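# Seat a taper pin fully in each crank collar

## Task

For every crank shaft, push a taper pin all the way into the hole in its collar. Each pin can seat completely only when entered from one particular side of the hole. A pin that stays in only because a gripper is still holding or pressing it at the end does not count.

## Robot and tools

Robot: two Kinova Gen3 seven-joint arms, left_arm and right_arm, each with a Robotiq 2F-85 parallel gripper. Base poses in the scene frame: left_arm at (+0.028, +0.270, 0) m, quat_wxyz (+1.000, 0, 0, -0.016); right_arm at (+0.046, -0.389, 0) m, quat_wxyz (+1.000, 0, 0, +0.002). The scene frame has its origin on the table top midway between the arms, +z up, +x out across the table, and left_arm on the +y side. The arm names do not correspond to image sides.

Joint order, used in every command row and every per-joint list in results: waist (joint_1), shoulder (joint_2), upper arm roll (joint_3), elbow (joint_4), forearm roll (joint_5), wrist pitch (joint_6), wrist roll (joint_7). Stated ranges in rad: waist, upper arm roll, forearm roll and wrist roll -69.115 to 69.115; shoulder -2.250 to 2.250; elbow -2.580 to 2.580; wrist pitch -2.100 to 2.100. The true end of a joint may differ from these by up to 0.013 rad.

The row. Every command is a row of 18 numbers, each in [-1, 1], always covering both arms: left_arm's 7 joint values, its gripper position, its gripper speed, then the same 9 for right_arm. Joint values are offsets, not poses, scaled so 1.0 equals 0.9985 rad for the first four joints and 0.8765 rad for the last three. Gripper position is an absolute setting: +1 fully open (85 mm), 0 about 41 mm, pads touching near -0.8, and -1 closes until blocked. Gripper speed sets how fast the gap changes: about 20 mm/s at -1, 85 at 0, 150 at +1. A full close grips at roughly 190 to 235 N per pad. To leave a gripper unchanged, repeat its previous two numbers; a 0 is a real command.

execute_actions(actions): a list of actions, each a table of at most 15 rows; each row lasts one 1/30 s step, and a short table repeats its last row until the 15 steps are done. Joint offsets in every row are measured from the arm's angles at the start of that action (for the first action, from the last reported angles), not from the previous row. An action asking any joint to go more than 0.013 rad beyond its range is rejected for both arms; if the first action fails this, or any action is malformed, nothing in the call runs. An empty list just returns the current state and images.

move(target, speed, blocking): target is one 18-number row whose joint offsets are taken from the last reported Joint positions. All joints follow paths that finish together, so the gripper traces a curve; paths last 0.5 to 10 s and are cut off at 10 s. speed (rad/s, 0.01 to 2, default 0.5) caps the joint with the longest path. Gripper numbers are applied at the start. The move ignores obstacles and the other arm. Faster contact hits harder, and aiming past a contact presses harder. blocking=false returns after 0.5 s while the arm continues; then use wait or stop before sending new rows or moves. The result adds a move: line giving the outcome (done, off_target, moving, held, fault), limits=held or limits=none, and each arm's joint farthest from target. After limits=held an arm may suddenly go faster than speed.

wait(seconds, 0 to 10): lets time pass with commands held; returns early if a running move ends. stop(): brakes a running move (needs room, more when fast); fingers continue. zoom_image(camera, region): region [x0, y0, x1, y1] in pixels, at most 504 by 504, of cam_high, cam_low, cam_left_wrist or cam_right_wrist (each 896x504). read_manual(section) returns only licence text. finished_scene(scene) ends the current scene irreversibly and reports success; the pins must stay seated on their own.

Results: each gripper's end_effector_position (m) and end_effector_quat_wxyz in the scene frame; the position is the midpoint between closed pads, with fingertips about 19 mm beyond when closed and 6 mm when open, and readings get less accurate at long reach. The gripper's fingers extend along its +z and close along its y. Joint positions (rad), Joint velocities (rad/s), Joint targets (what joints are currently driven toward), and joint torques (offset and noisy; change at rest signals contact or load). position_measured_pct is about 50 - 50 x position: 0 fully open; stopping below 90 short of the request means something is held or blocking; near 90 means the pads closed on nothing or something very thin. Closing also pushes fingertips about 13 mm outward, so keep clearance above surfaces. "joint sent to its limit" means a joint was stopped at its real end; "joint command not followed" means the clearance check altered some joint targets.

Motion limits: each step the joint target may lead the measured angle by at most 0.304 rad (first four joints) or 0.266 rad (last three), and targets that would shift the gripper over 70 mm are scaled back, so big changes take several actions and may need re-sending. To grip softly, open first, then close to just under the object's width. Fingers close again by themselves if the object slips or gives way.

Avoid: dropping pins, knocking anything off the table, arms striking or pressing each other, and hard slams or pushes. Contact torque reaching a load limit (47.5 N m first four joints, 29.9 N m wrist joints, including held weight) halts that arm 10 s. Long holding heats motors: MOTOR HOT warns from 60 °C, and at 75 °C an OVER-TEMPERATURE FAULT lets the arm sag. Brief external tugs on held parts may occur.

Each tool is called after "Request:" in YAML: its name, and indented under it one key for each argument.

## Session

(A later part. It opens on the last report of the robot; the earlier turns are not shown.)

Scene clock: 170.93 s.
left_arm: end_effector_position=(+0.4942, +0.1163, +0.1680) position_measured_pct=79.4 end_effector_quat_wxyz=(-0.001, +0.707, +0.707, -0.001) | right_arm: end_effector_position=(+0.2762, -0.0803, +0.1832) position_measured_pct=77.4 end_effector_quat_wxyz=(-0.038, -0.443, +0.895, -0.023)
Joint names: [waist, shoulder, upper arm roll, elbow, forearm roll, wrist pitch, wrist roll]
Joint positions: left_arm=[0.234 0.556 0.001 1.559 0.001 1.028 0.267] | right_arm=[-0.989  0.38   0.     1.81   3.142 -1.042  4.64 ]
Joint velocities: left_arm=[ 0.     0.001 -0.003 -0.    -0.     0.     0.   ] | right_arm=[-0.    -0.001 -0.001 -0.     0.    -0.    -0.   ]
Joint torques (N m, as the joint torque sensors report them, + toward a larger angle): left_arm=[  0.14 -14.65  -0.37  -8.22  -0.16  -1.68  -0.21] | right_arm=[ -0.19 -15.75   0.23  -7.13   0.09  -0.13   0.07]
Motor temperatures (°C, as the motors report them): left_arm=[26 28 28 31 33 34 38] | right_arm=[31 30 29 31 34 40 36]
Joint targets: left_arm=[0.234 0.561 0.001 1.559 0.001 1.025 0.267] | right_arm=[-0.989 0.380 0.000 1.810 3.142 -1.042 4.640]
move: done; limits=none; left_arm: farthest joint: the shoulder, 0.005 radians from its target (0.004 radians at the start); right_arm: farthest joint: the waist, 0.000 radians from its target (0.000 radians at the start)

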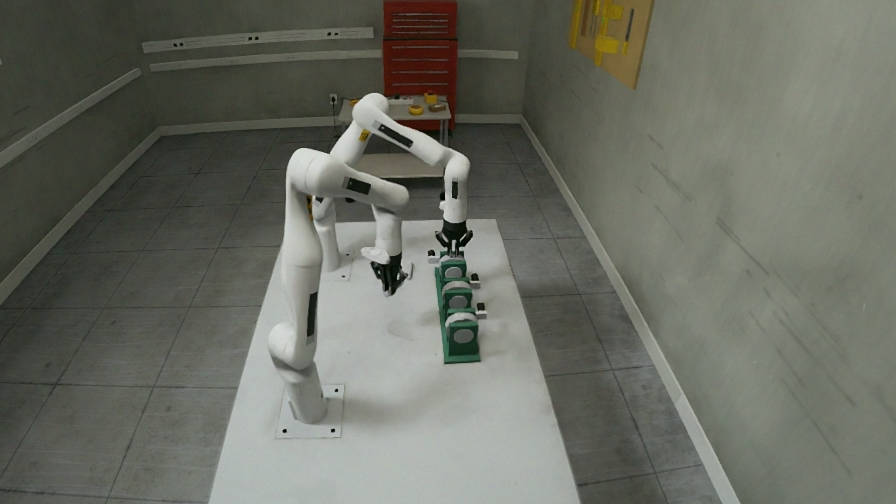

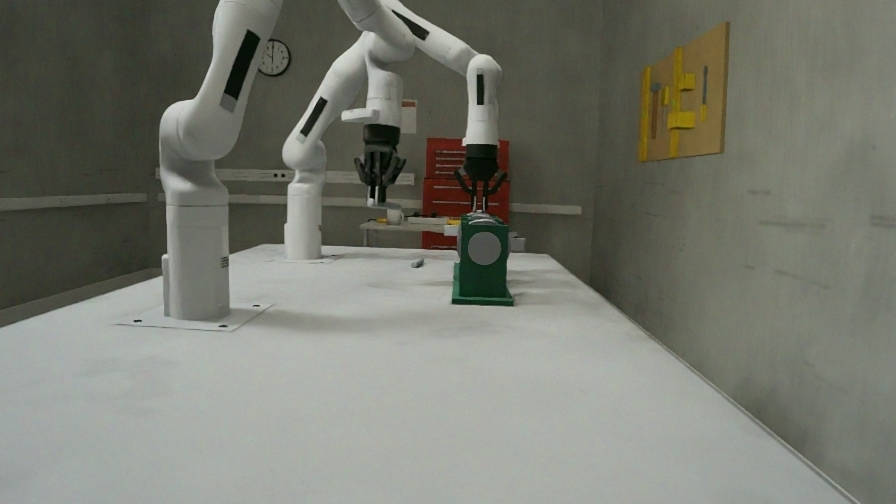

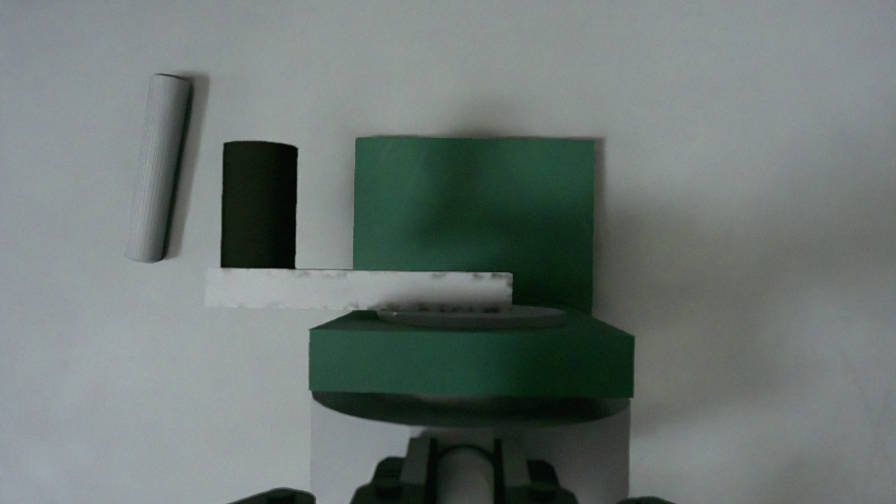

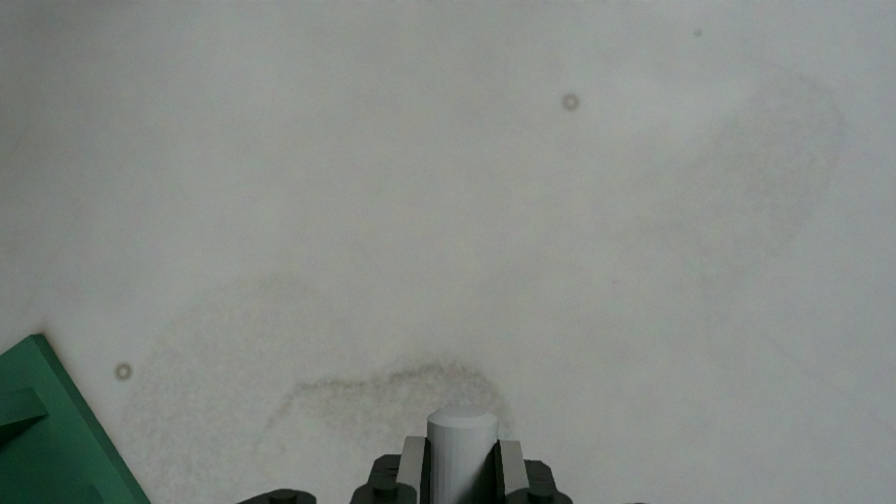

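Request:
move:
  target: [0,-0.004,0,-0.005,0,0.008,0.15,-1,-1, 0,0,0,0,0,0,0,-1,0]
  speed: 0.05

Request:
zoom_image:
  camera: "cam_low"
  region: [440,180,520,230]

Scene clock: 175.40 s.
left_arm: end_effector_position=(+0.4936, +0.1158, +0.1686) position_measured_pct=79.4 end_effector_quat_wxyz=(-0.002, +0.661, +0.751, -0.002) | right_arm: end_effector_position=(+0.2762, -0.0803, +0.1832) position_measured_pct=77.4 end_effector_quat_wxyz=(-0.038, -0.443, +0.895, -0.023)
Joint names: [waist, shoulder, upper arm roll, elbow, forearm roll, wrist pitch, wrist roll]
Joint positions: left_arm=[ 0.235  0.557  0.002  1.556 -0.     1.034  0.396] | right_arm=[-0.989  0.38   0.     1.81   3.142 -1.042  4.64 ]
Joint velocities: left_arm=[ 0.001 -0.001 -0.     0.    -0.    -0.002 -0.   ] | right_arm=[-0.    -0.     0.001  0.002 -0.    -0.     0.   ]
Joint torques (N m, as the joint torque sensors report them, + toward a larger angle): left_arm=[ -0.87 -23.64  -0.41 -10.11   0.29   0.43   0.54] | right_arm=[  0.06 -15.48   0.68  -7.16   0.06  -0.23   0.04]
Motor temperatures (°C, as the motors report them): left_arm=[26 28 28 31 33 34 38] | right_arm=[31 30 29 31 34 40 36]
Joint targets: left_arm=[0.234 0.552 0.001 1.554 0.001 1.035 0.398] | right_arm=[-0.989 0.380 0.000 1.810 3.142 -1.042 4.640]
move: done; limits=none; left_arm: farthest joint: the shoulder, 0.005 radians from its target (0.004 radians at the start); right_arm: farthest joint: the waist, 0.000 radians from its target (0.000 radians at the start)

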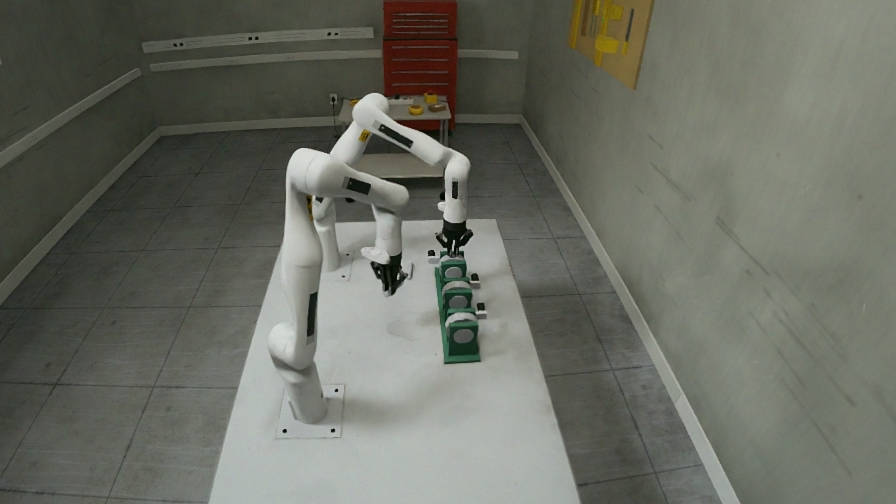

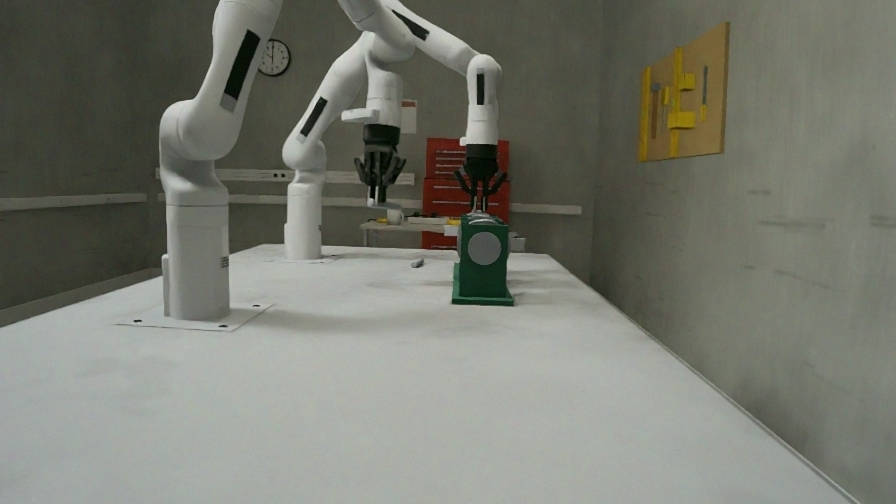

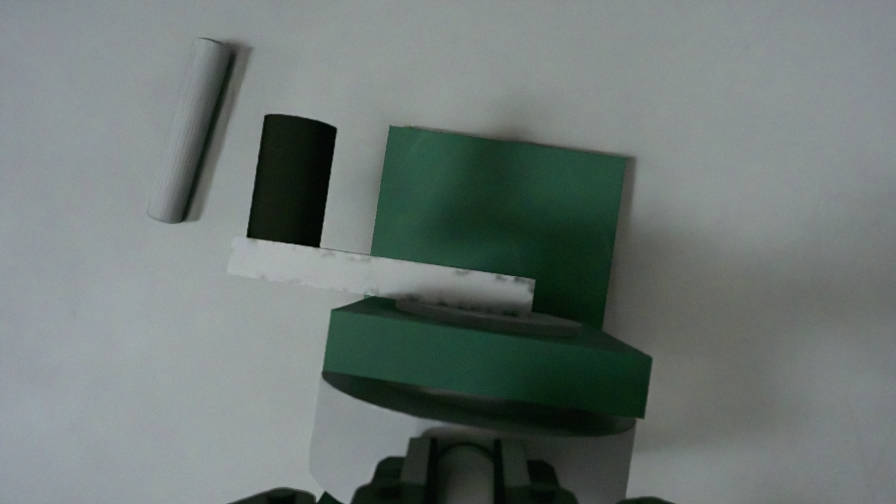

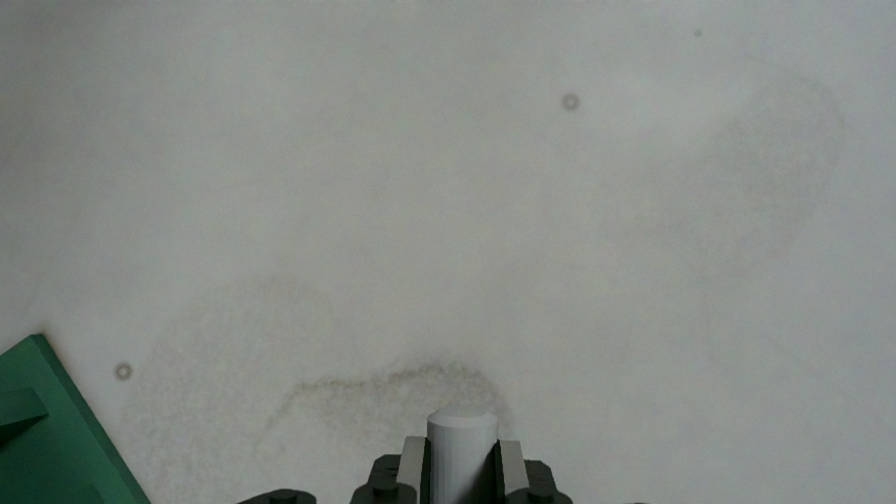

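Region (440, 180, 520, 230) of cam_low's 896x504 image, scaled by 6.300, with more detail than that image has; it fills the top 315 rows of this view, and the rest is white.

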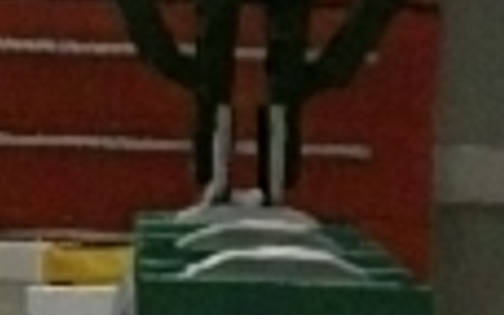

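Holds at 10 N pull. Twist back with more pull.

Request:
move:
  target: [0,-0.012,0,-0.008,0,0.008,-0.2,-1,-1, 0,0,0,0,0,0,0,-1,0]
  speed: 0.07

Request:
zoom_image:
  camera: "cam_low"
  region: [440,180,520,230]

Scene clock: 178.33 s.
left_arm: end_effector_position=(+0.4932, +0.1162, +0.1692) position_measured_pct=79.4 end_effector_quat_wxyz=(-0.003, +0.723, +0.691, -0.003) | right_arm: end_effector_position=(+0.2762, -0.0803, +0.1832) position_measured_pct=77.4 end_effector_quat_wxyz=(-0.038, -0.443, +0.895, -0.023)
Joint names: [waist, shoulder, upper arm roll, elbow, forearm roll, wrist pitch, wrist roll]
Joint positions: left_arm=[0.234 0.557 0.001 1.553 0.001 1.04  0.223] | right_arm=[-0.989  0.38   0.     1.81   3.142 -1.042  4.64 ]
Joint velocities: left_arm=[-0.001 -0.    -0.002 -0.     0.     0.001  0.   ] | right_arm=[ 0.    -0.002 -0.    -0.001 -0.     0.001  0.   ]
Joint torques (N m, as the joint torque sensors report them, + toward a larger angle): left_arm=[  0.02 -30.32   0.55 -13.27  -0.6    0.49  -0.89] | right_arm=[  0.15 -15.9    0.37  -7.5    0.09  -0.43   0.05]
Motor temperatures (°C, as the motors report them): left_arm=[26 28 28 31 33 34 38] | right_arm=[31 30 29 31 34 40 36]
Joint targets: left_arm=[0.235 0.545 0.002 1.548 -0.000 1.041 0.221] | right_arm=[-0.989 0.380 0.000 1.810 3.142 -1.042 4.640]
move: off_target (left_arm); limits=none; left_arm: farthest joint: the shoulder, 0.012 radians from its target (0.012 radians at the start); right_arm: farthest joint: the waist, 0.000 radians from its target (0.000 radians at the start)

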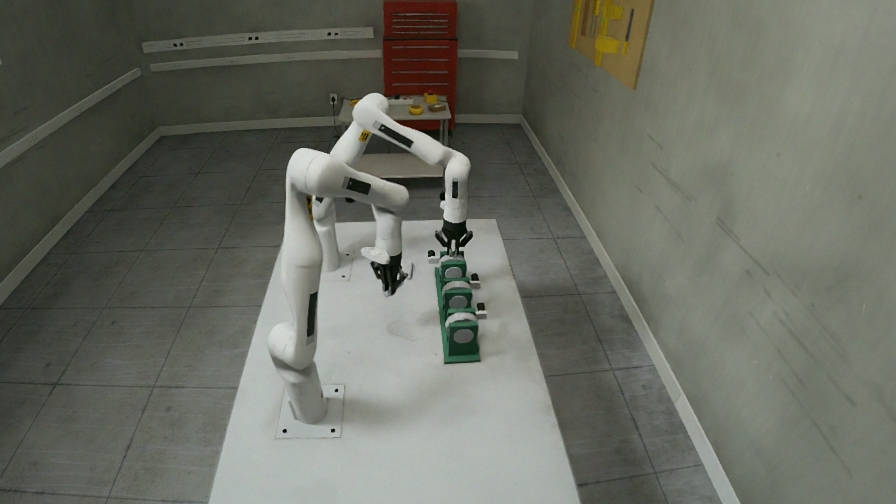

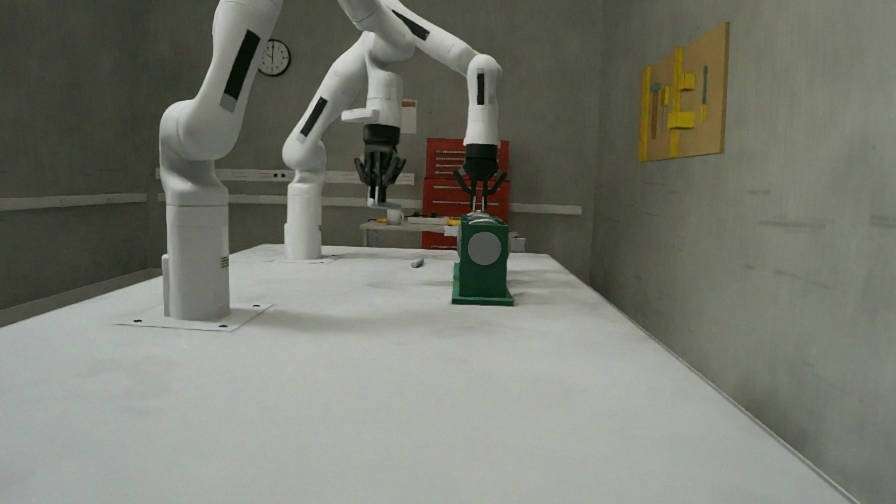

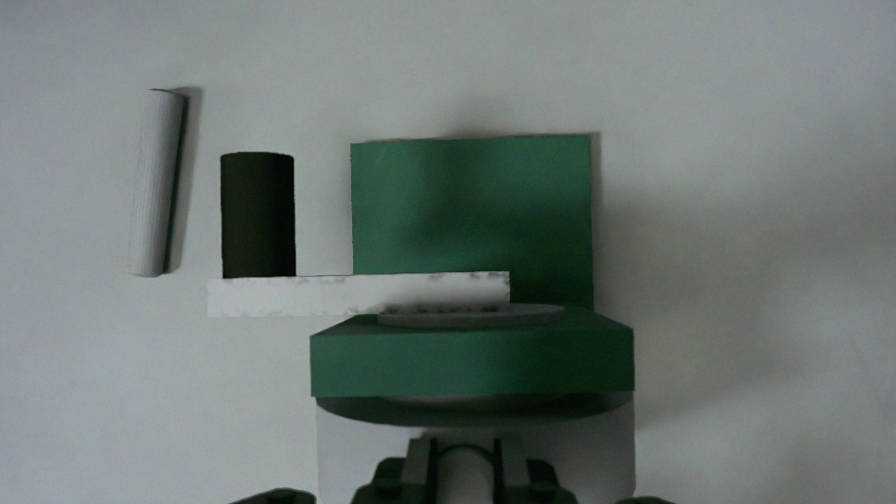

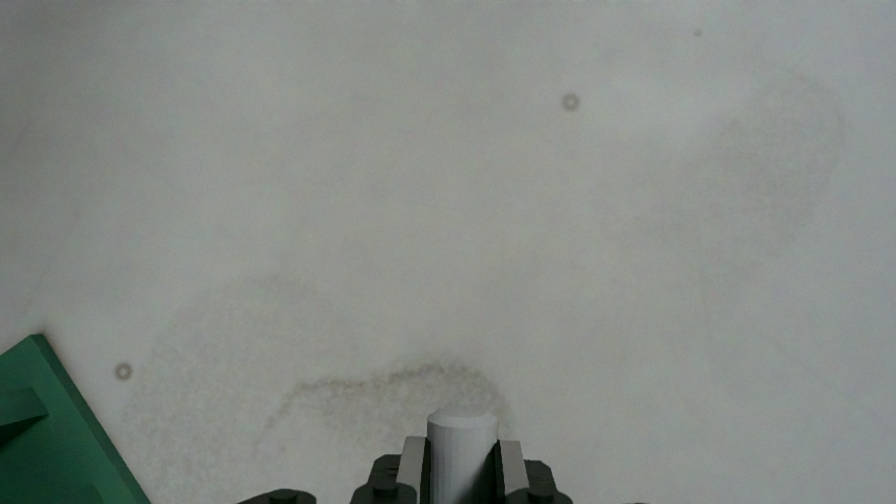

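Region (440, 180, 520, 230) of cam_low's 896x504 image, scaled by 6.300, with more detail than that image has; it fills the top 315 rows of this view, and the rest is white.

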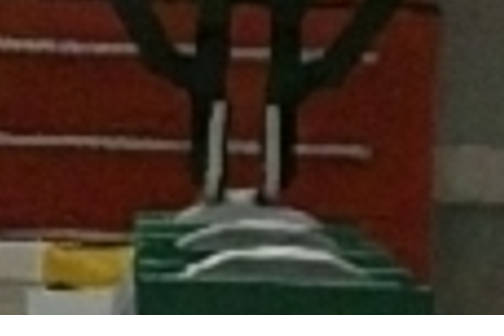

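Request:
move:
  target: [0,-0.022,0,-0.012,0,0.003,0.2,-1,-1, 0,0,0,0,0,0,0,-1,0]
  speed: 0.07

Request:
zoom_image:
  camera: "cam_low"
  region: [440,180,520,230]

Scene clock: 181.33 s.
left_arm: end_effector_position=(+0.4932, +0.1161, +0.1700) position_measured_pct=79.4 end_effector_quat_wxyz=(-0.003, +0.661, +0.751, -0.002) | right_arm: end_effector_position=(+0.2762, -0.0803, +0.1832) position_measured_pct=77.4 end_effector_quat_wxyz=(-0.038, -0.443, +0.895, -0.023)
Joint names: [waist, shoulder, upper arm roll, elbow, forearm roll, wrist pitch, wrist roll]
Joint positions: left_arm=[ 0.235  0.556  0.001  1.552 -0.     1.041  0.396] | right_arm=[-0.989  0.38   0.     1.81   3.142 -1.042  4.64 ]
Joint velocities: left_arm=[ 0.001 -0.     0.     0.    -0.     0.001  0.   ] | right_arm=[ 0.    -0.     0.    -0.    -0.     0.001  0.   ]
Joint torques (N m, as the joint torque sensors report them, + toward a larger angle): left_arm=[ -0.39 -37.59  -0.11 -17.44   0.64   0.44   0.82] | right_arm=[ -0.28 -15.57   0.53  -7.12   0.11  -0.28   0.05]
Motor temperatures (°C, as the motors report them): left_arm=[26 28 28 31 33 34 38] | right_arm=[31 30 29 31 34 40 36]
Joint targets: left_arm=[0.234 0.535 0.001 1.541 0.001 1.042 0.398] | right_arm=[-0.989 0.380 0.000 1.810 3.142 -1.042 4.640]
move: off_target (left_arm); limits=none; left_arm: farthest joint: the shoulder, 0.021 radians from its target (0.022 radians at the start); right_arm: farthest joint: the waist, 0.000 radians from its target (0.000 radians at the start)

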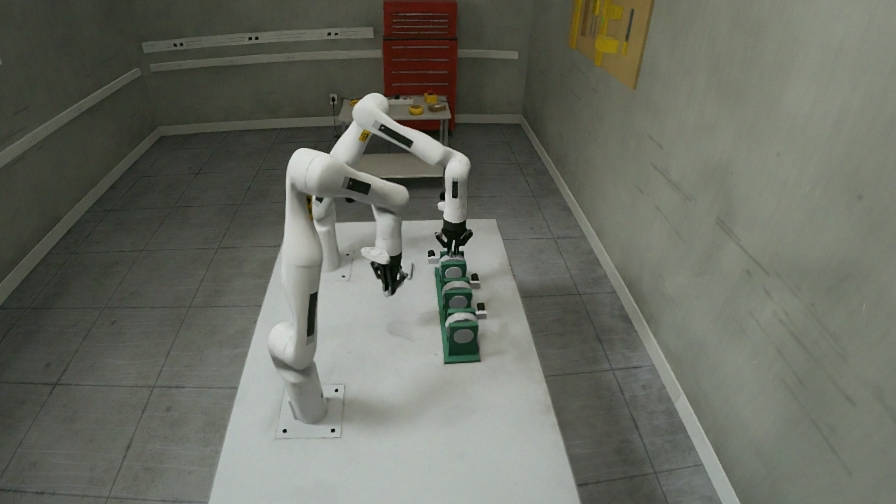

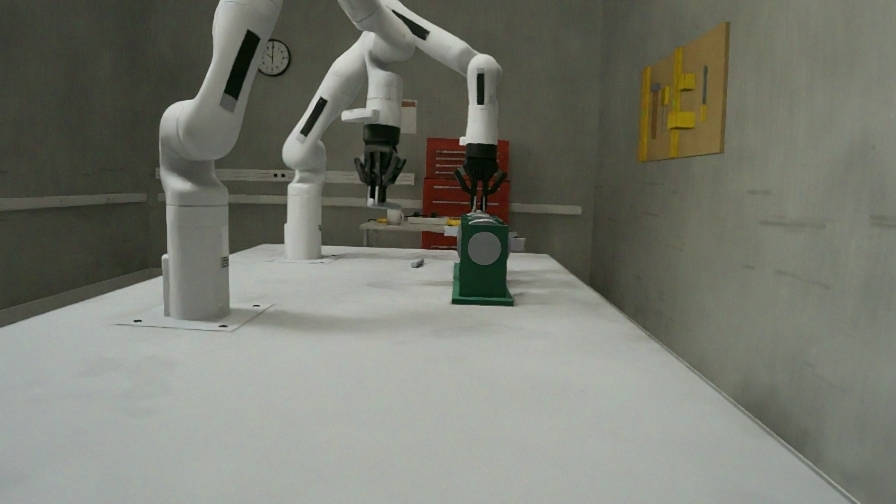

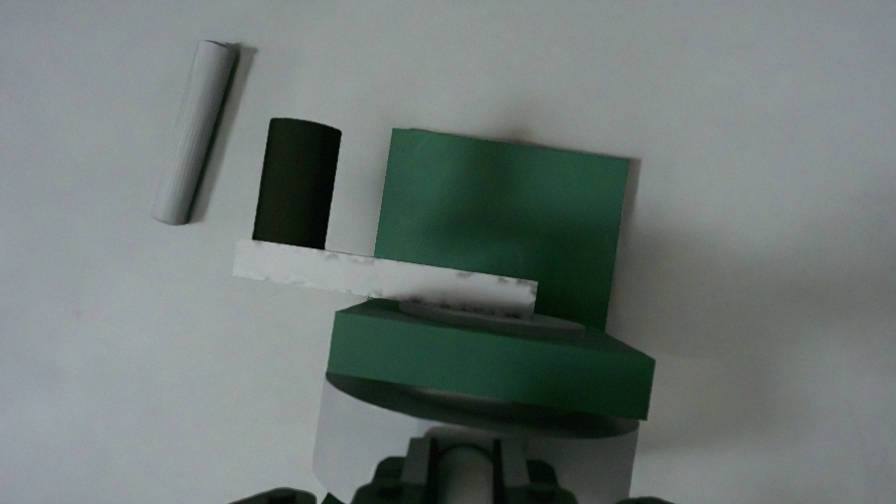

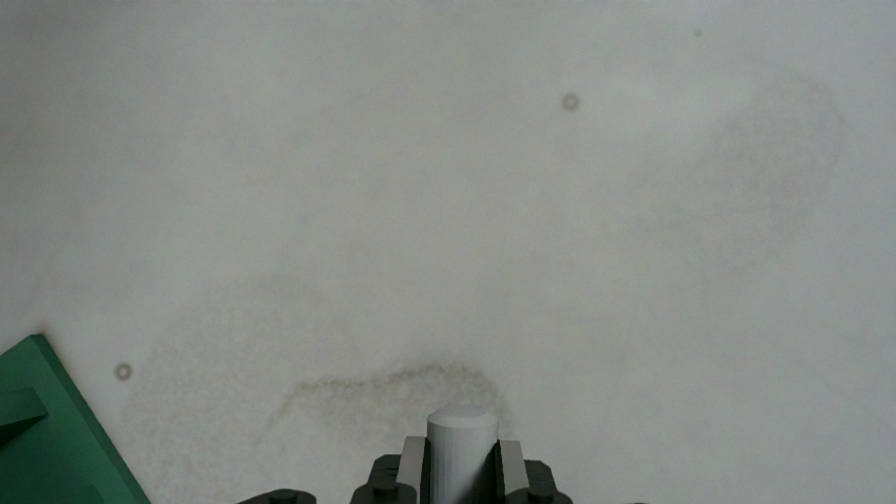

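Region (440, 180, 520, 230) of cam_low's 896x504 image, scaled by 6.300, with more detail than that image has; it fills the top 315 rows of this view, and the rest is white.

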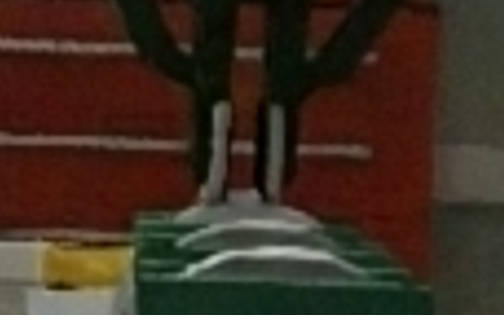

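Request:
execute_actions:
  actions:
    - [[0,-0.021,0,-0.011,0,0,-0.02,-1,-1,0,0,0,0,0,0,0,-1,0],[0,-0.021,0,-0.011,0,0,-0.04,-1,-1,0,0,0,0,0,0,0,-1,0],[0,-0.021,0,-0.011,0,0,-0.06,-1,-1,0,0,0,0,0,0,0,-1,0],[0,-0.021,0,-0.011,0,0,-0.08,-1,-1,0,0,0,0,0,0,0,-1,0],[0,-0.021,0,-0.011,0,0,-0.10,-1,-1,0,0,0,0,0,0,0,-1,0],[0,-0.021,0,-0.011,0,0,-0.12,-1,-1,0,0,0,0,0,0,0,-1,0],[0,-0.021,0,-0.011,0,0,-0.14,-1,-1,0,0,0,0,0,0,0,-1,0],[0,-0.021,0,-0.011,0,0,-0.16,-1,-1,0,0,0,0,0,0,0,-1,0],[0,-0.021,0,-0.011,0,0,-0.18,-1,-1,0,0,0,0,0,0,0,-1,0],[0,-0.021,0,-0.011,0,0,-0.20,-1,-1,0,0,0,0,0,0,0,-1,0],[0,-0.021,0,-0.011,0,0,-0.22,-1,-1,0,0,0,0,0,0,0,-1,0],[0,-0.021,0,-0.011,0,0,-0.24,-1,-1,0,0,0,0,0,0,0,-1,0]]

Request:
zoom_image:
  camera: "cam_low"
  region: [440,180,520,230]

Scene clock: 182.43 s.
left_arm: end_effector_position=(+0.4935, +0.1161, +0.1706) position_measured_pct=79.8 end_effector_quat_wxyz=(-0.002, +0.735, +0.679, -0.002) | right_arm: end_effector_position=(+0.2762, -0.0803, +0.1832) position_measured_pct=77.4 end_effector_quat_wxyz=(-0.038, -0.443, +0.895, -0.023)
Joint names: [waist, shoulder, upper arm roll, elbow, forearm roll, wrist pitch, wrist roll]
Joint positions: left_arm=[0.235 0.555 0.001 1.552 0.001 1.041 0.188] | right_arm=[-0.989  0.38   0.     1.81   3.142 -1.042  4.64 ]
Joint velocities: left_arm=[-0.    -0.     0.003 -0.001  0.003  0.    -0.05 ] | right_arm=[-0.     0.001 -0.    -0.     0.     0.001  0.   ]
Joint torques (N m, as the joint torque sensors report them, + toward a larger angle): left_arm=[  0.24 -36.35   0.27 -17.11  -0.44  -0.15  -0.94] | right_arm=[  0.18 -15.84   0.31  -7.16   0.04  -0.13   0.09]
Motor temperatures (°C, as the motors report them): left_arm=[26 28 28 31 33 34 38] | right_arm=[31 30 29 31 34 40 36]
Joint targets: left_arm=[0.235 0.535 0.001 1.541 -0.000 1.041 0.186] | right_arm=[-0.989 0.380 0.000 1.810 3.142 -1.042 4.640]

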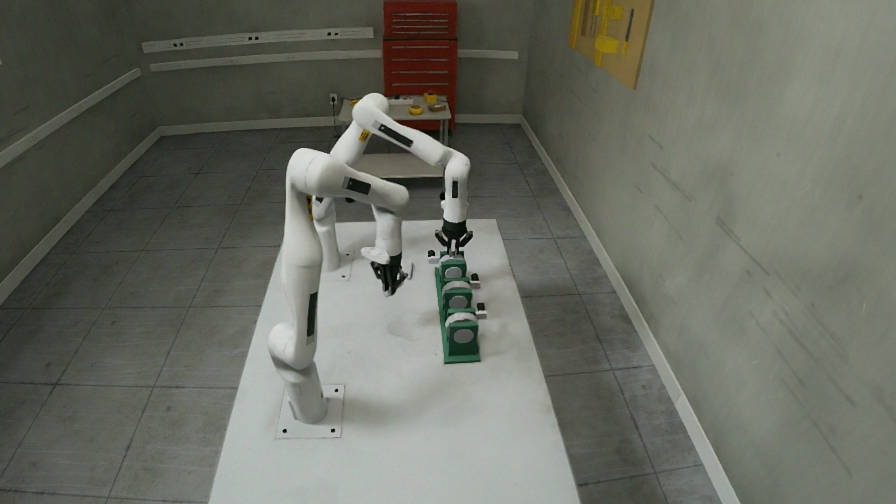

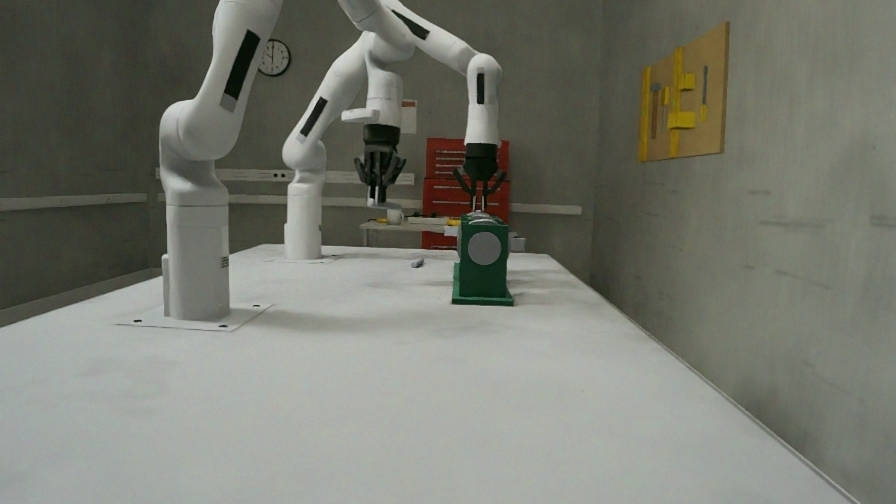

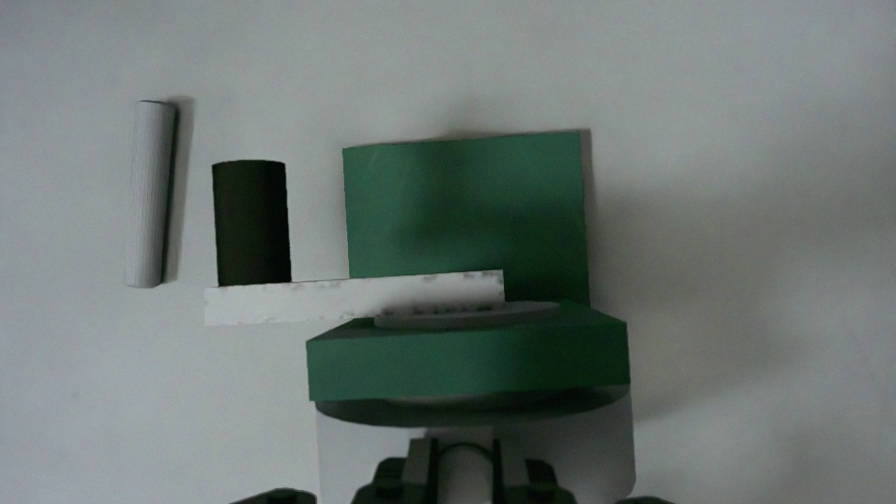

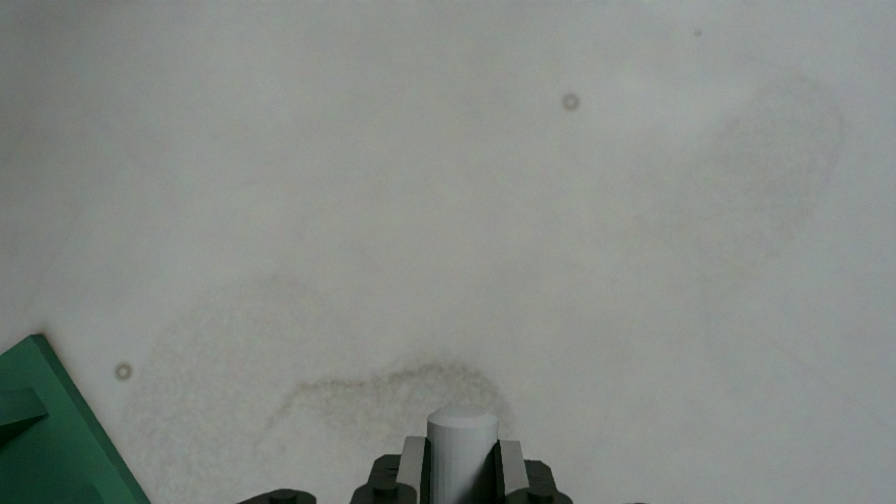

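Region (440, 180, 520, 230) of cam_low's 896x504 image, scaled by 6.300, with more detail than that image has; it fills the top 315 rows of this view, and the rest is white.

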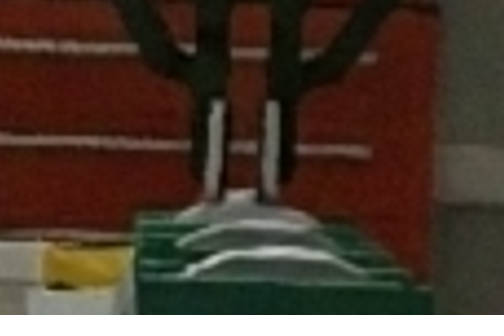

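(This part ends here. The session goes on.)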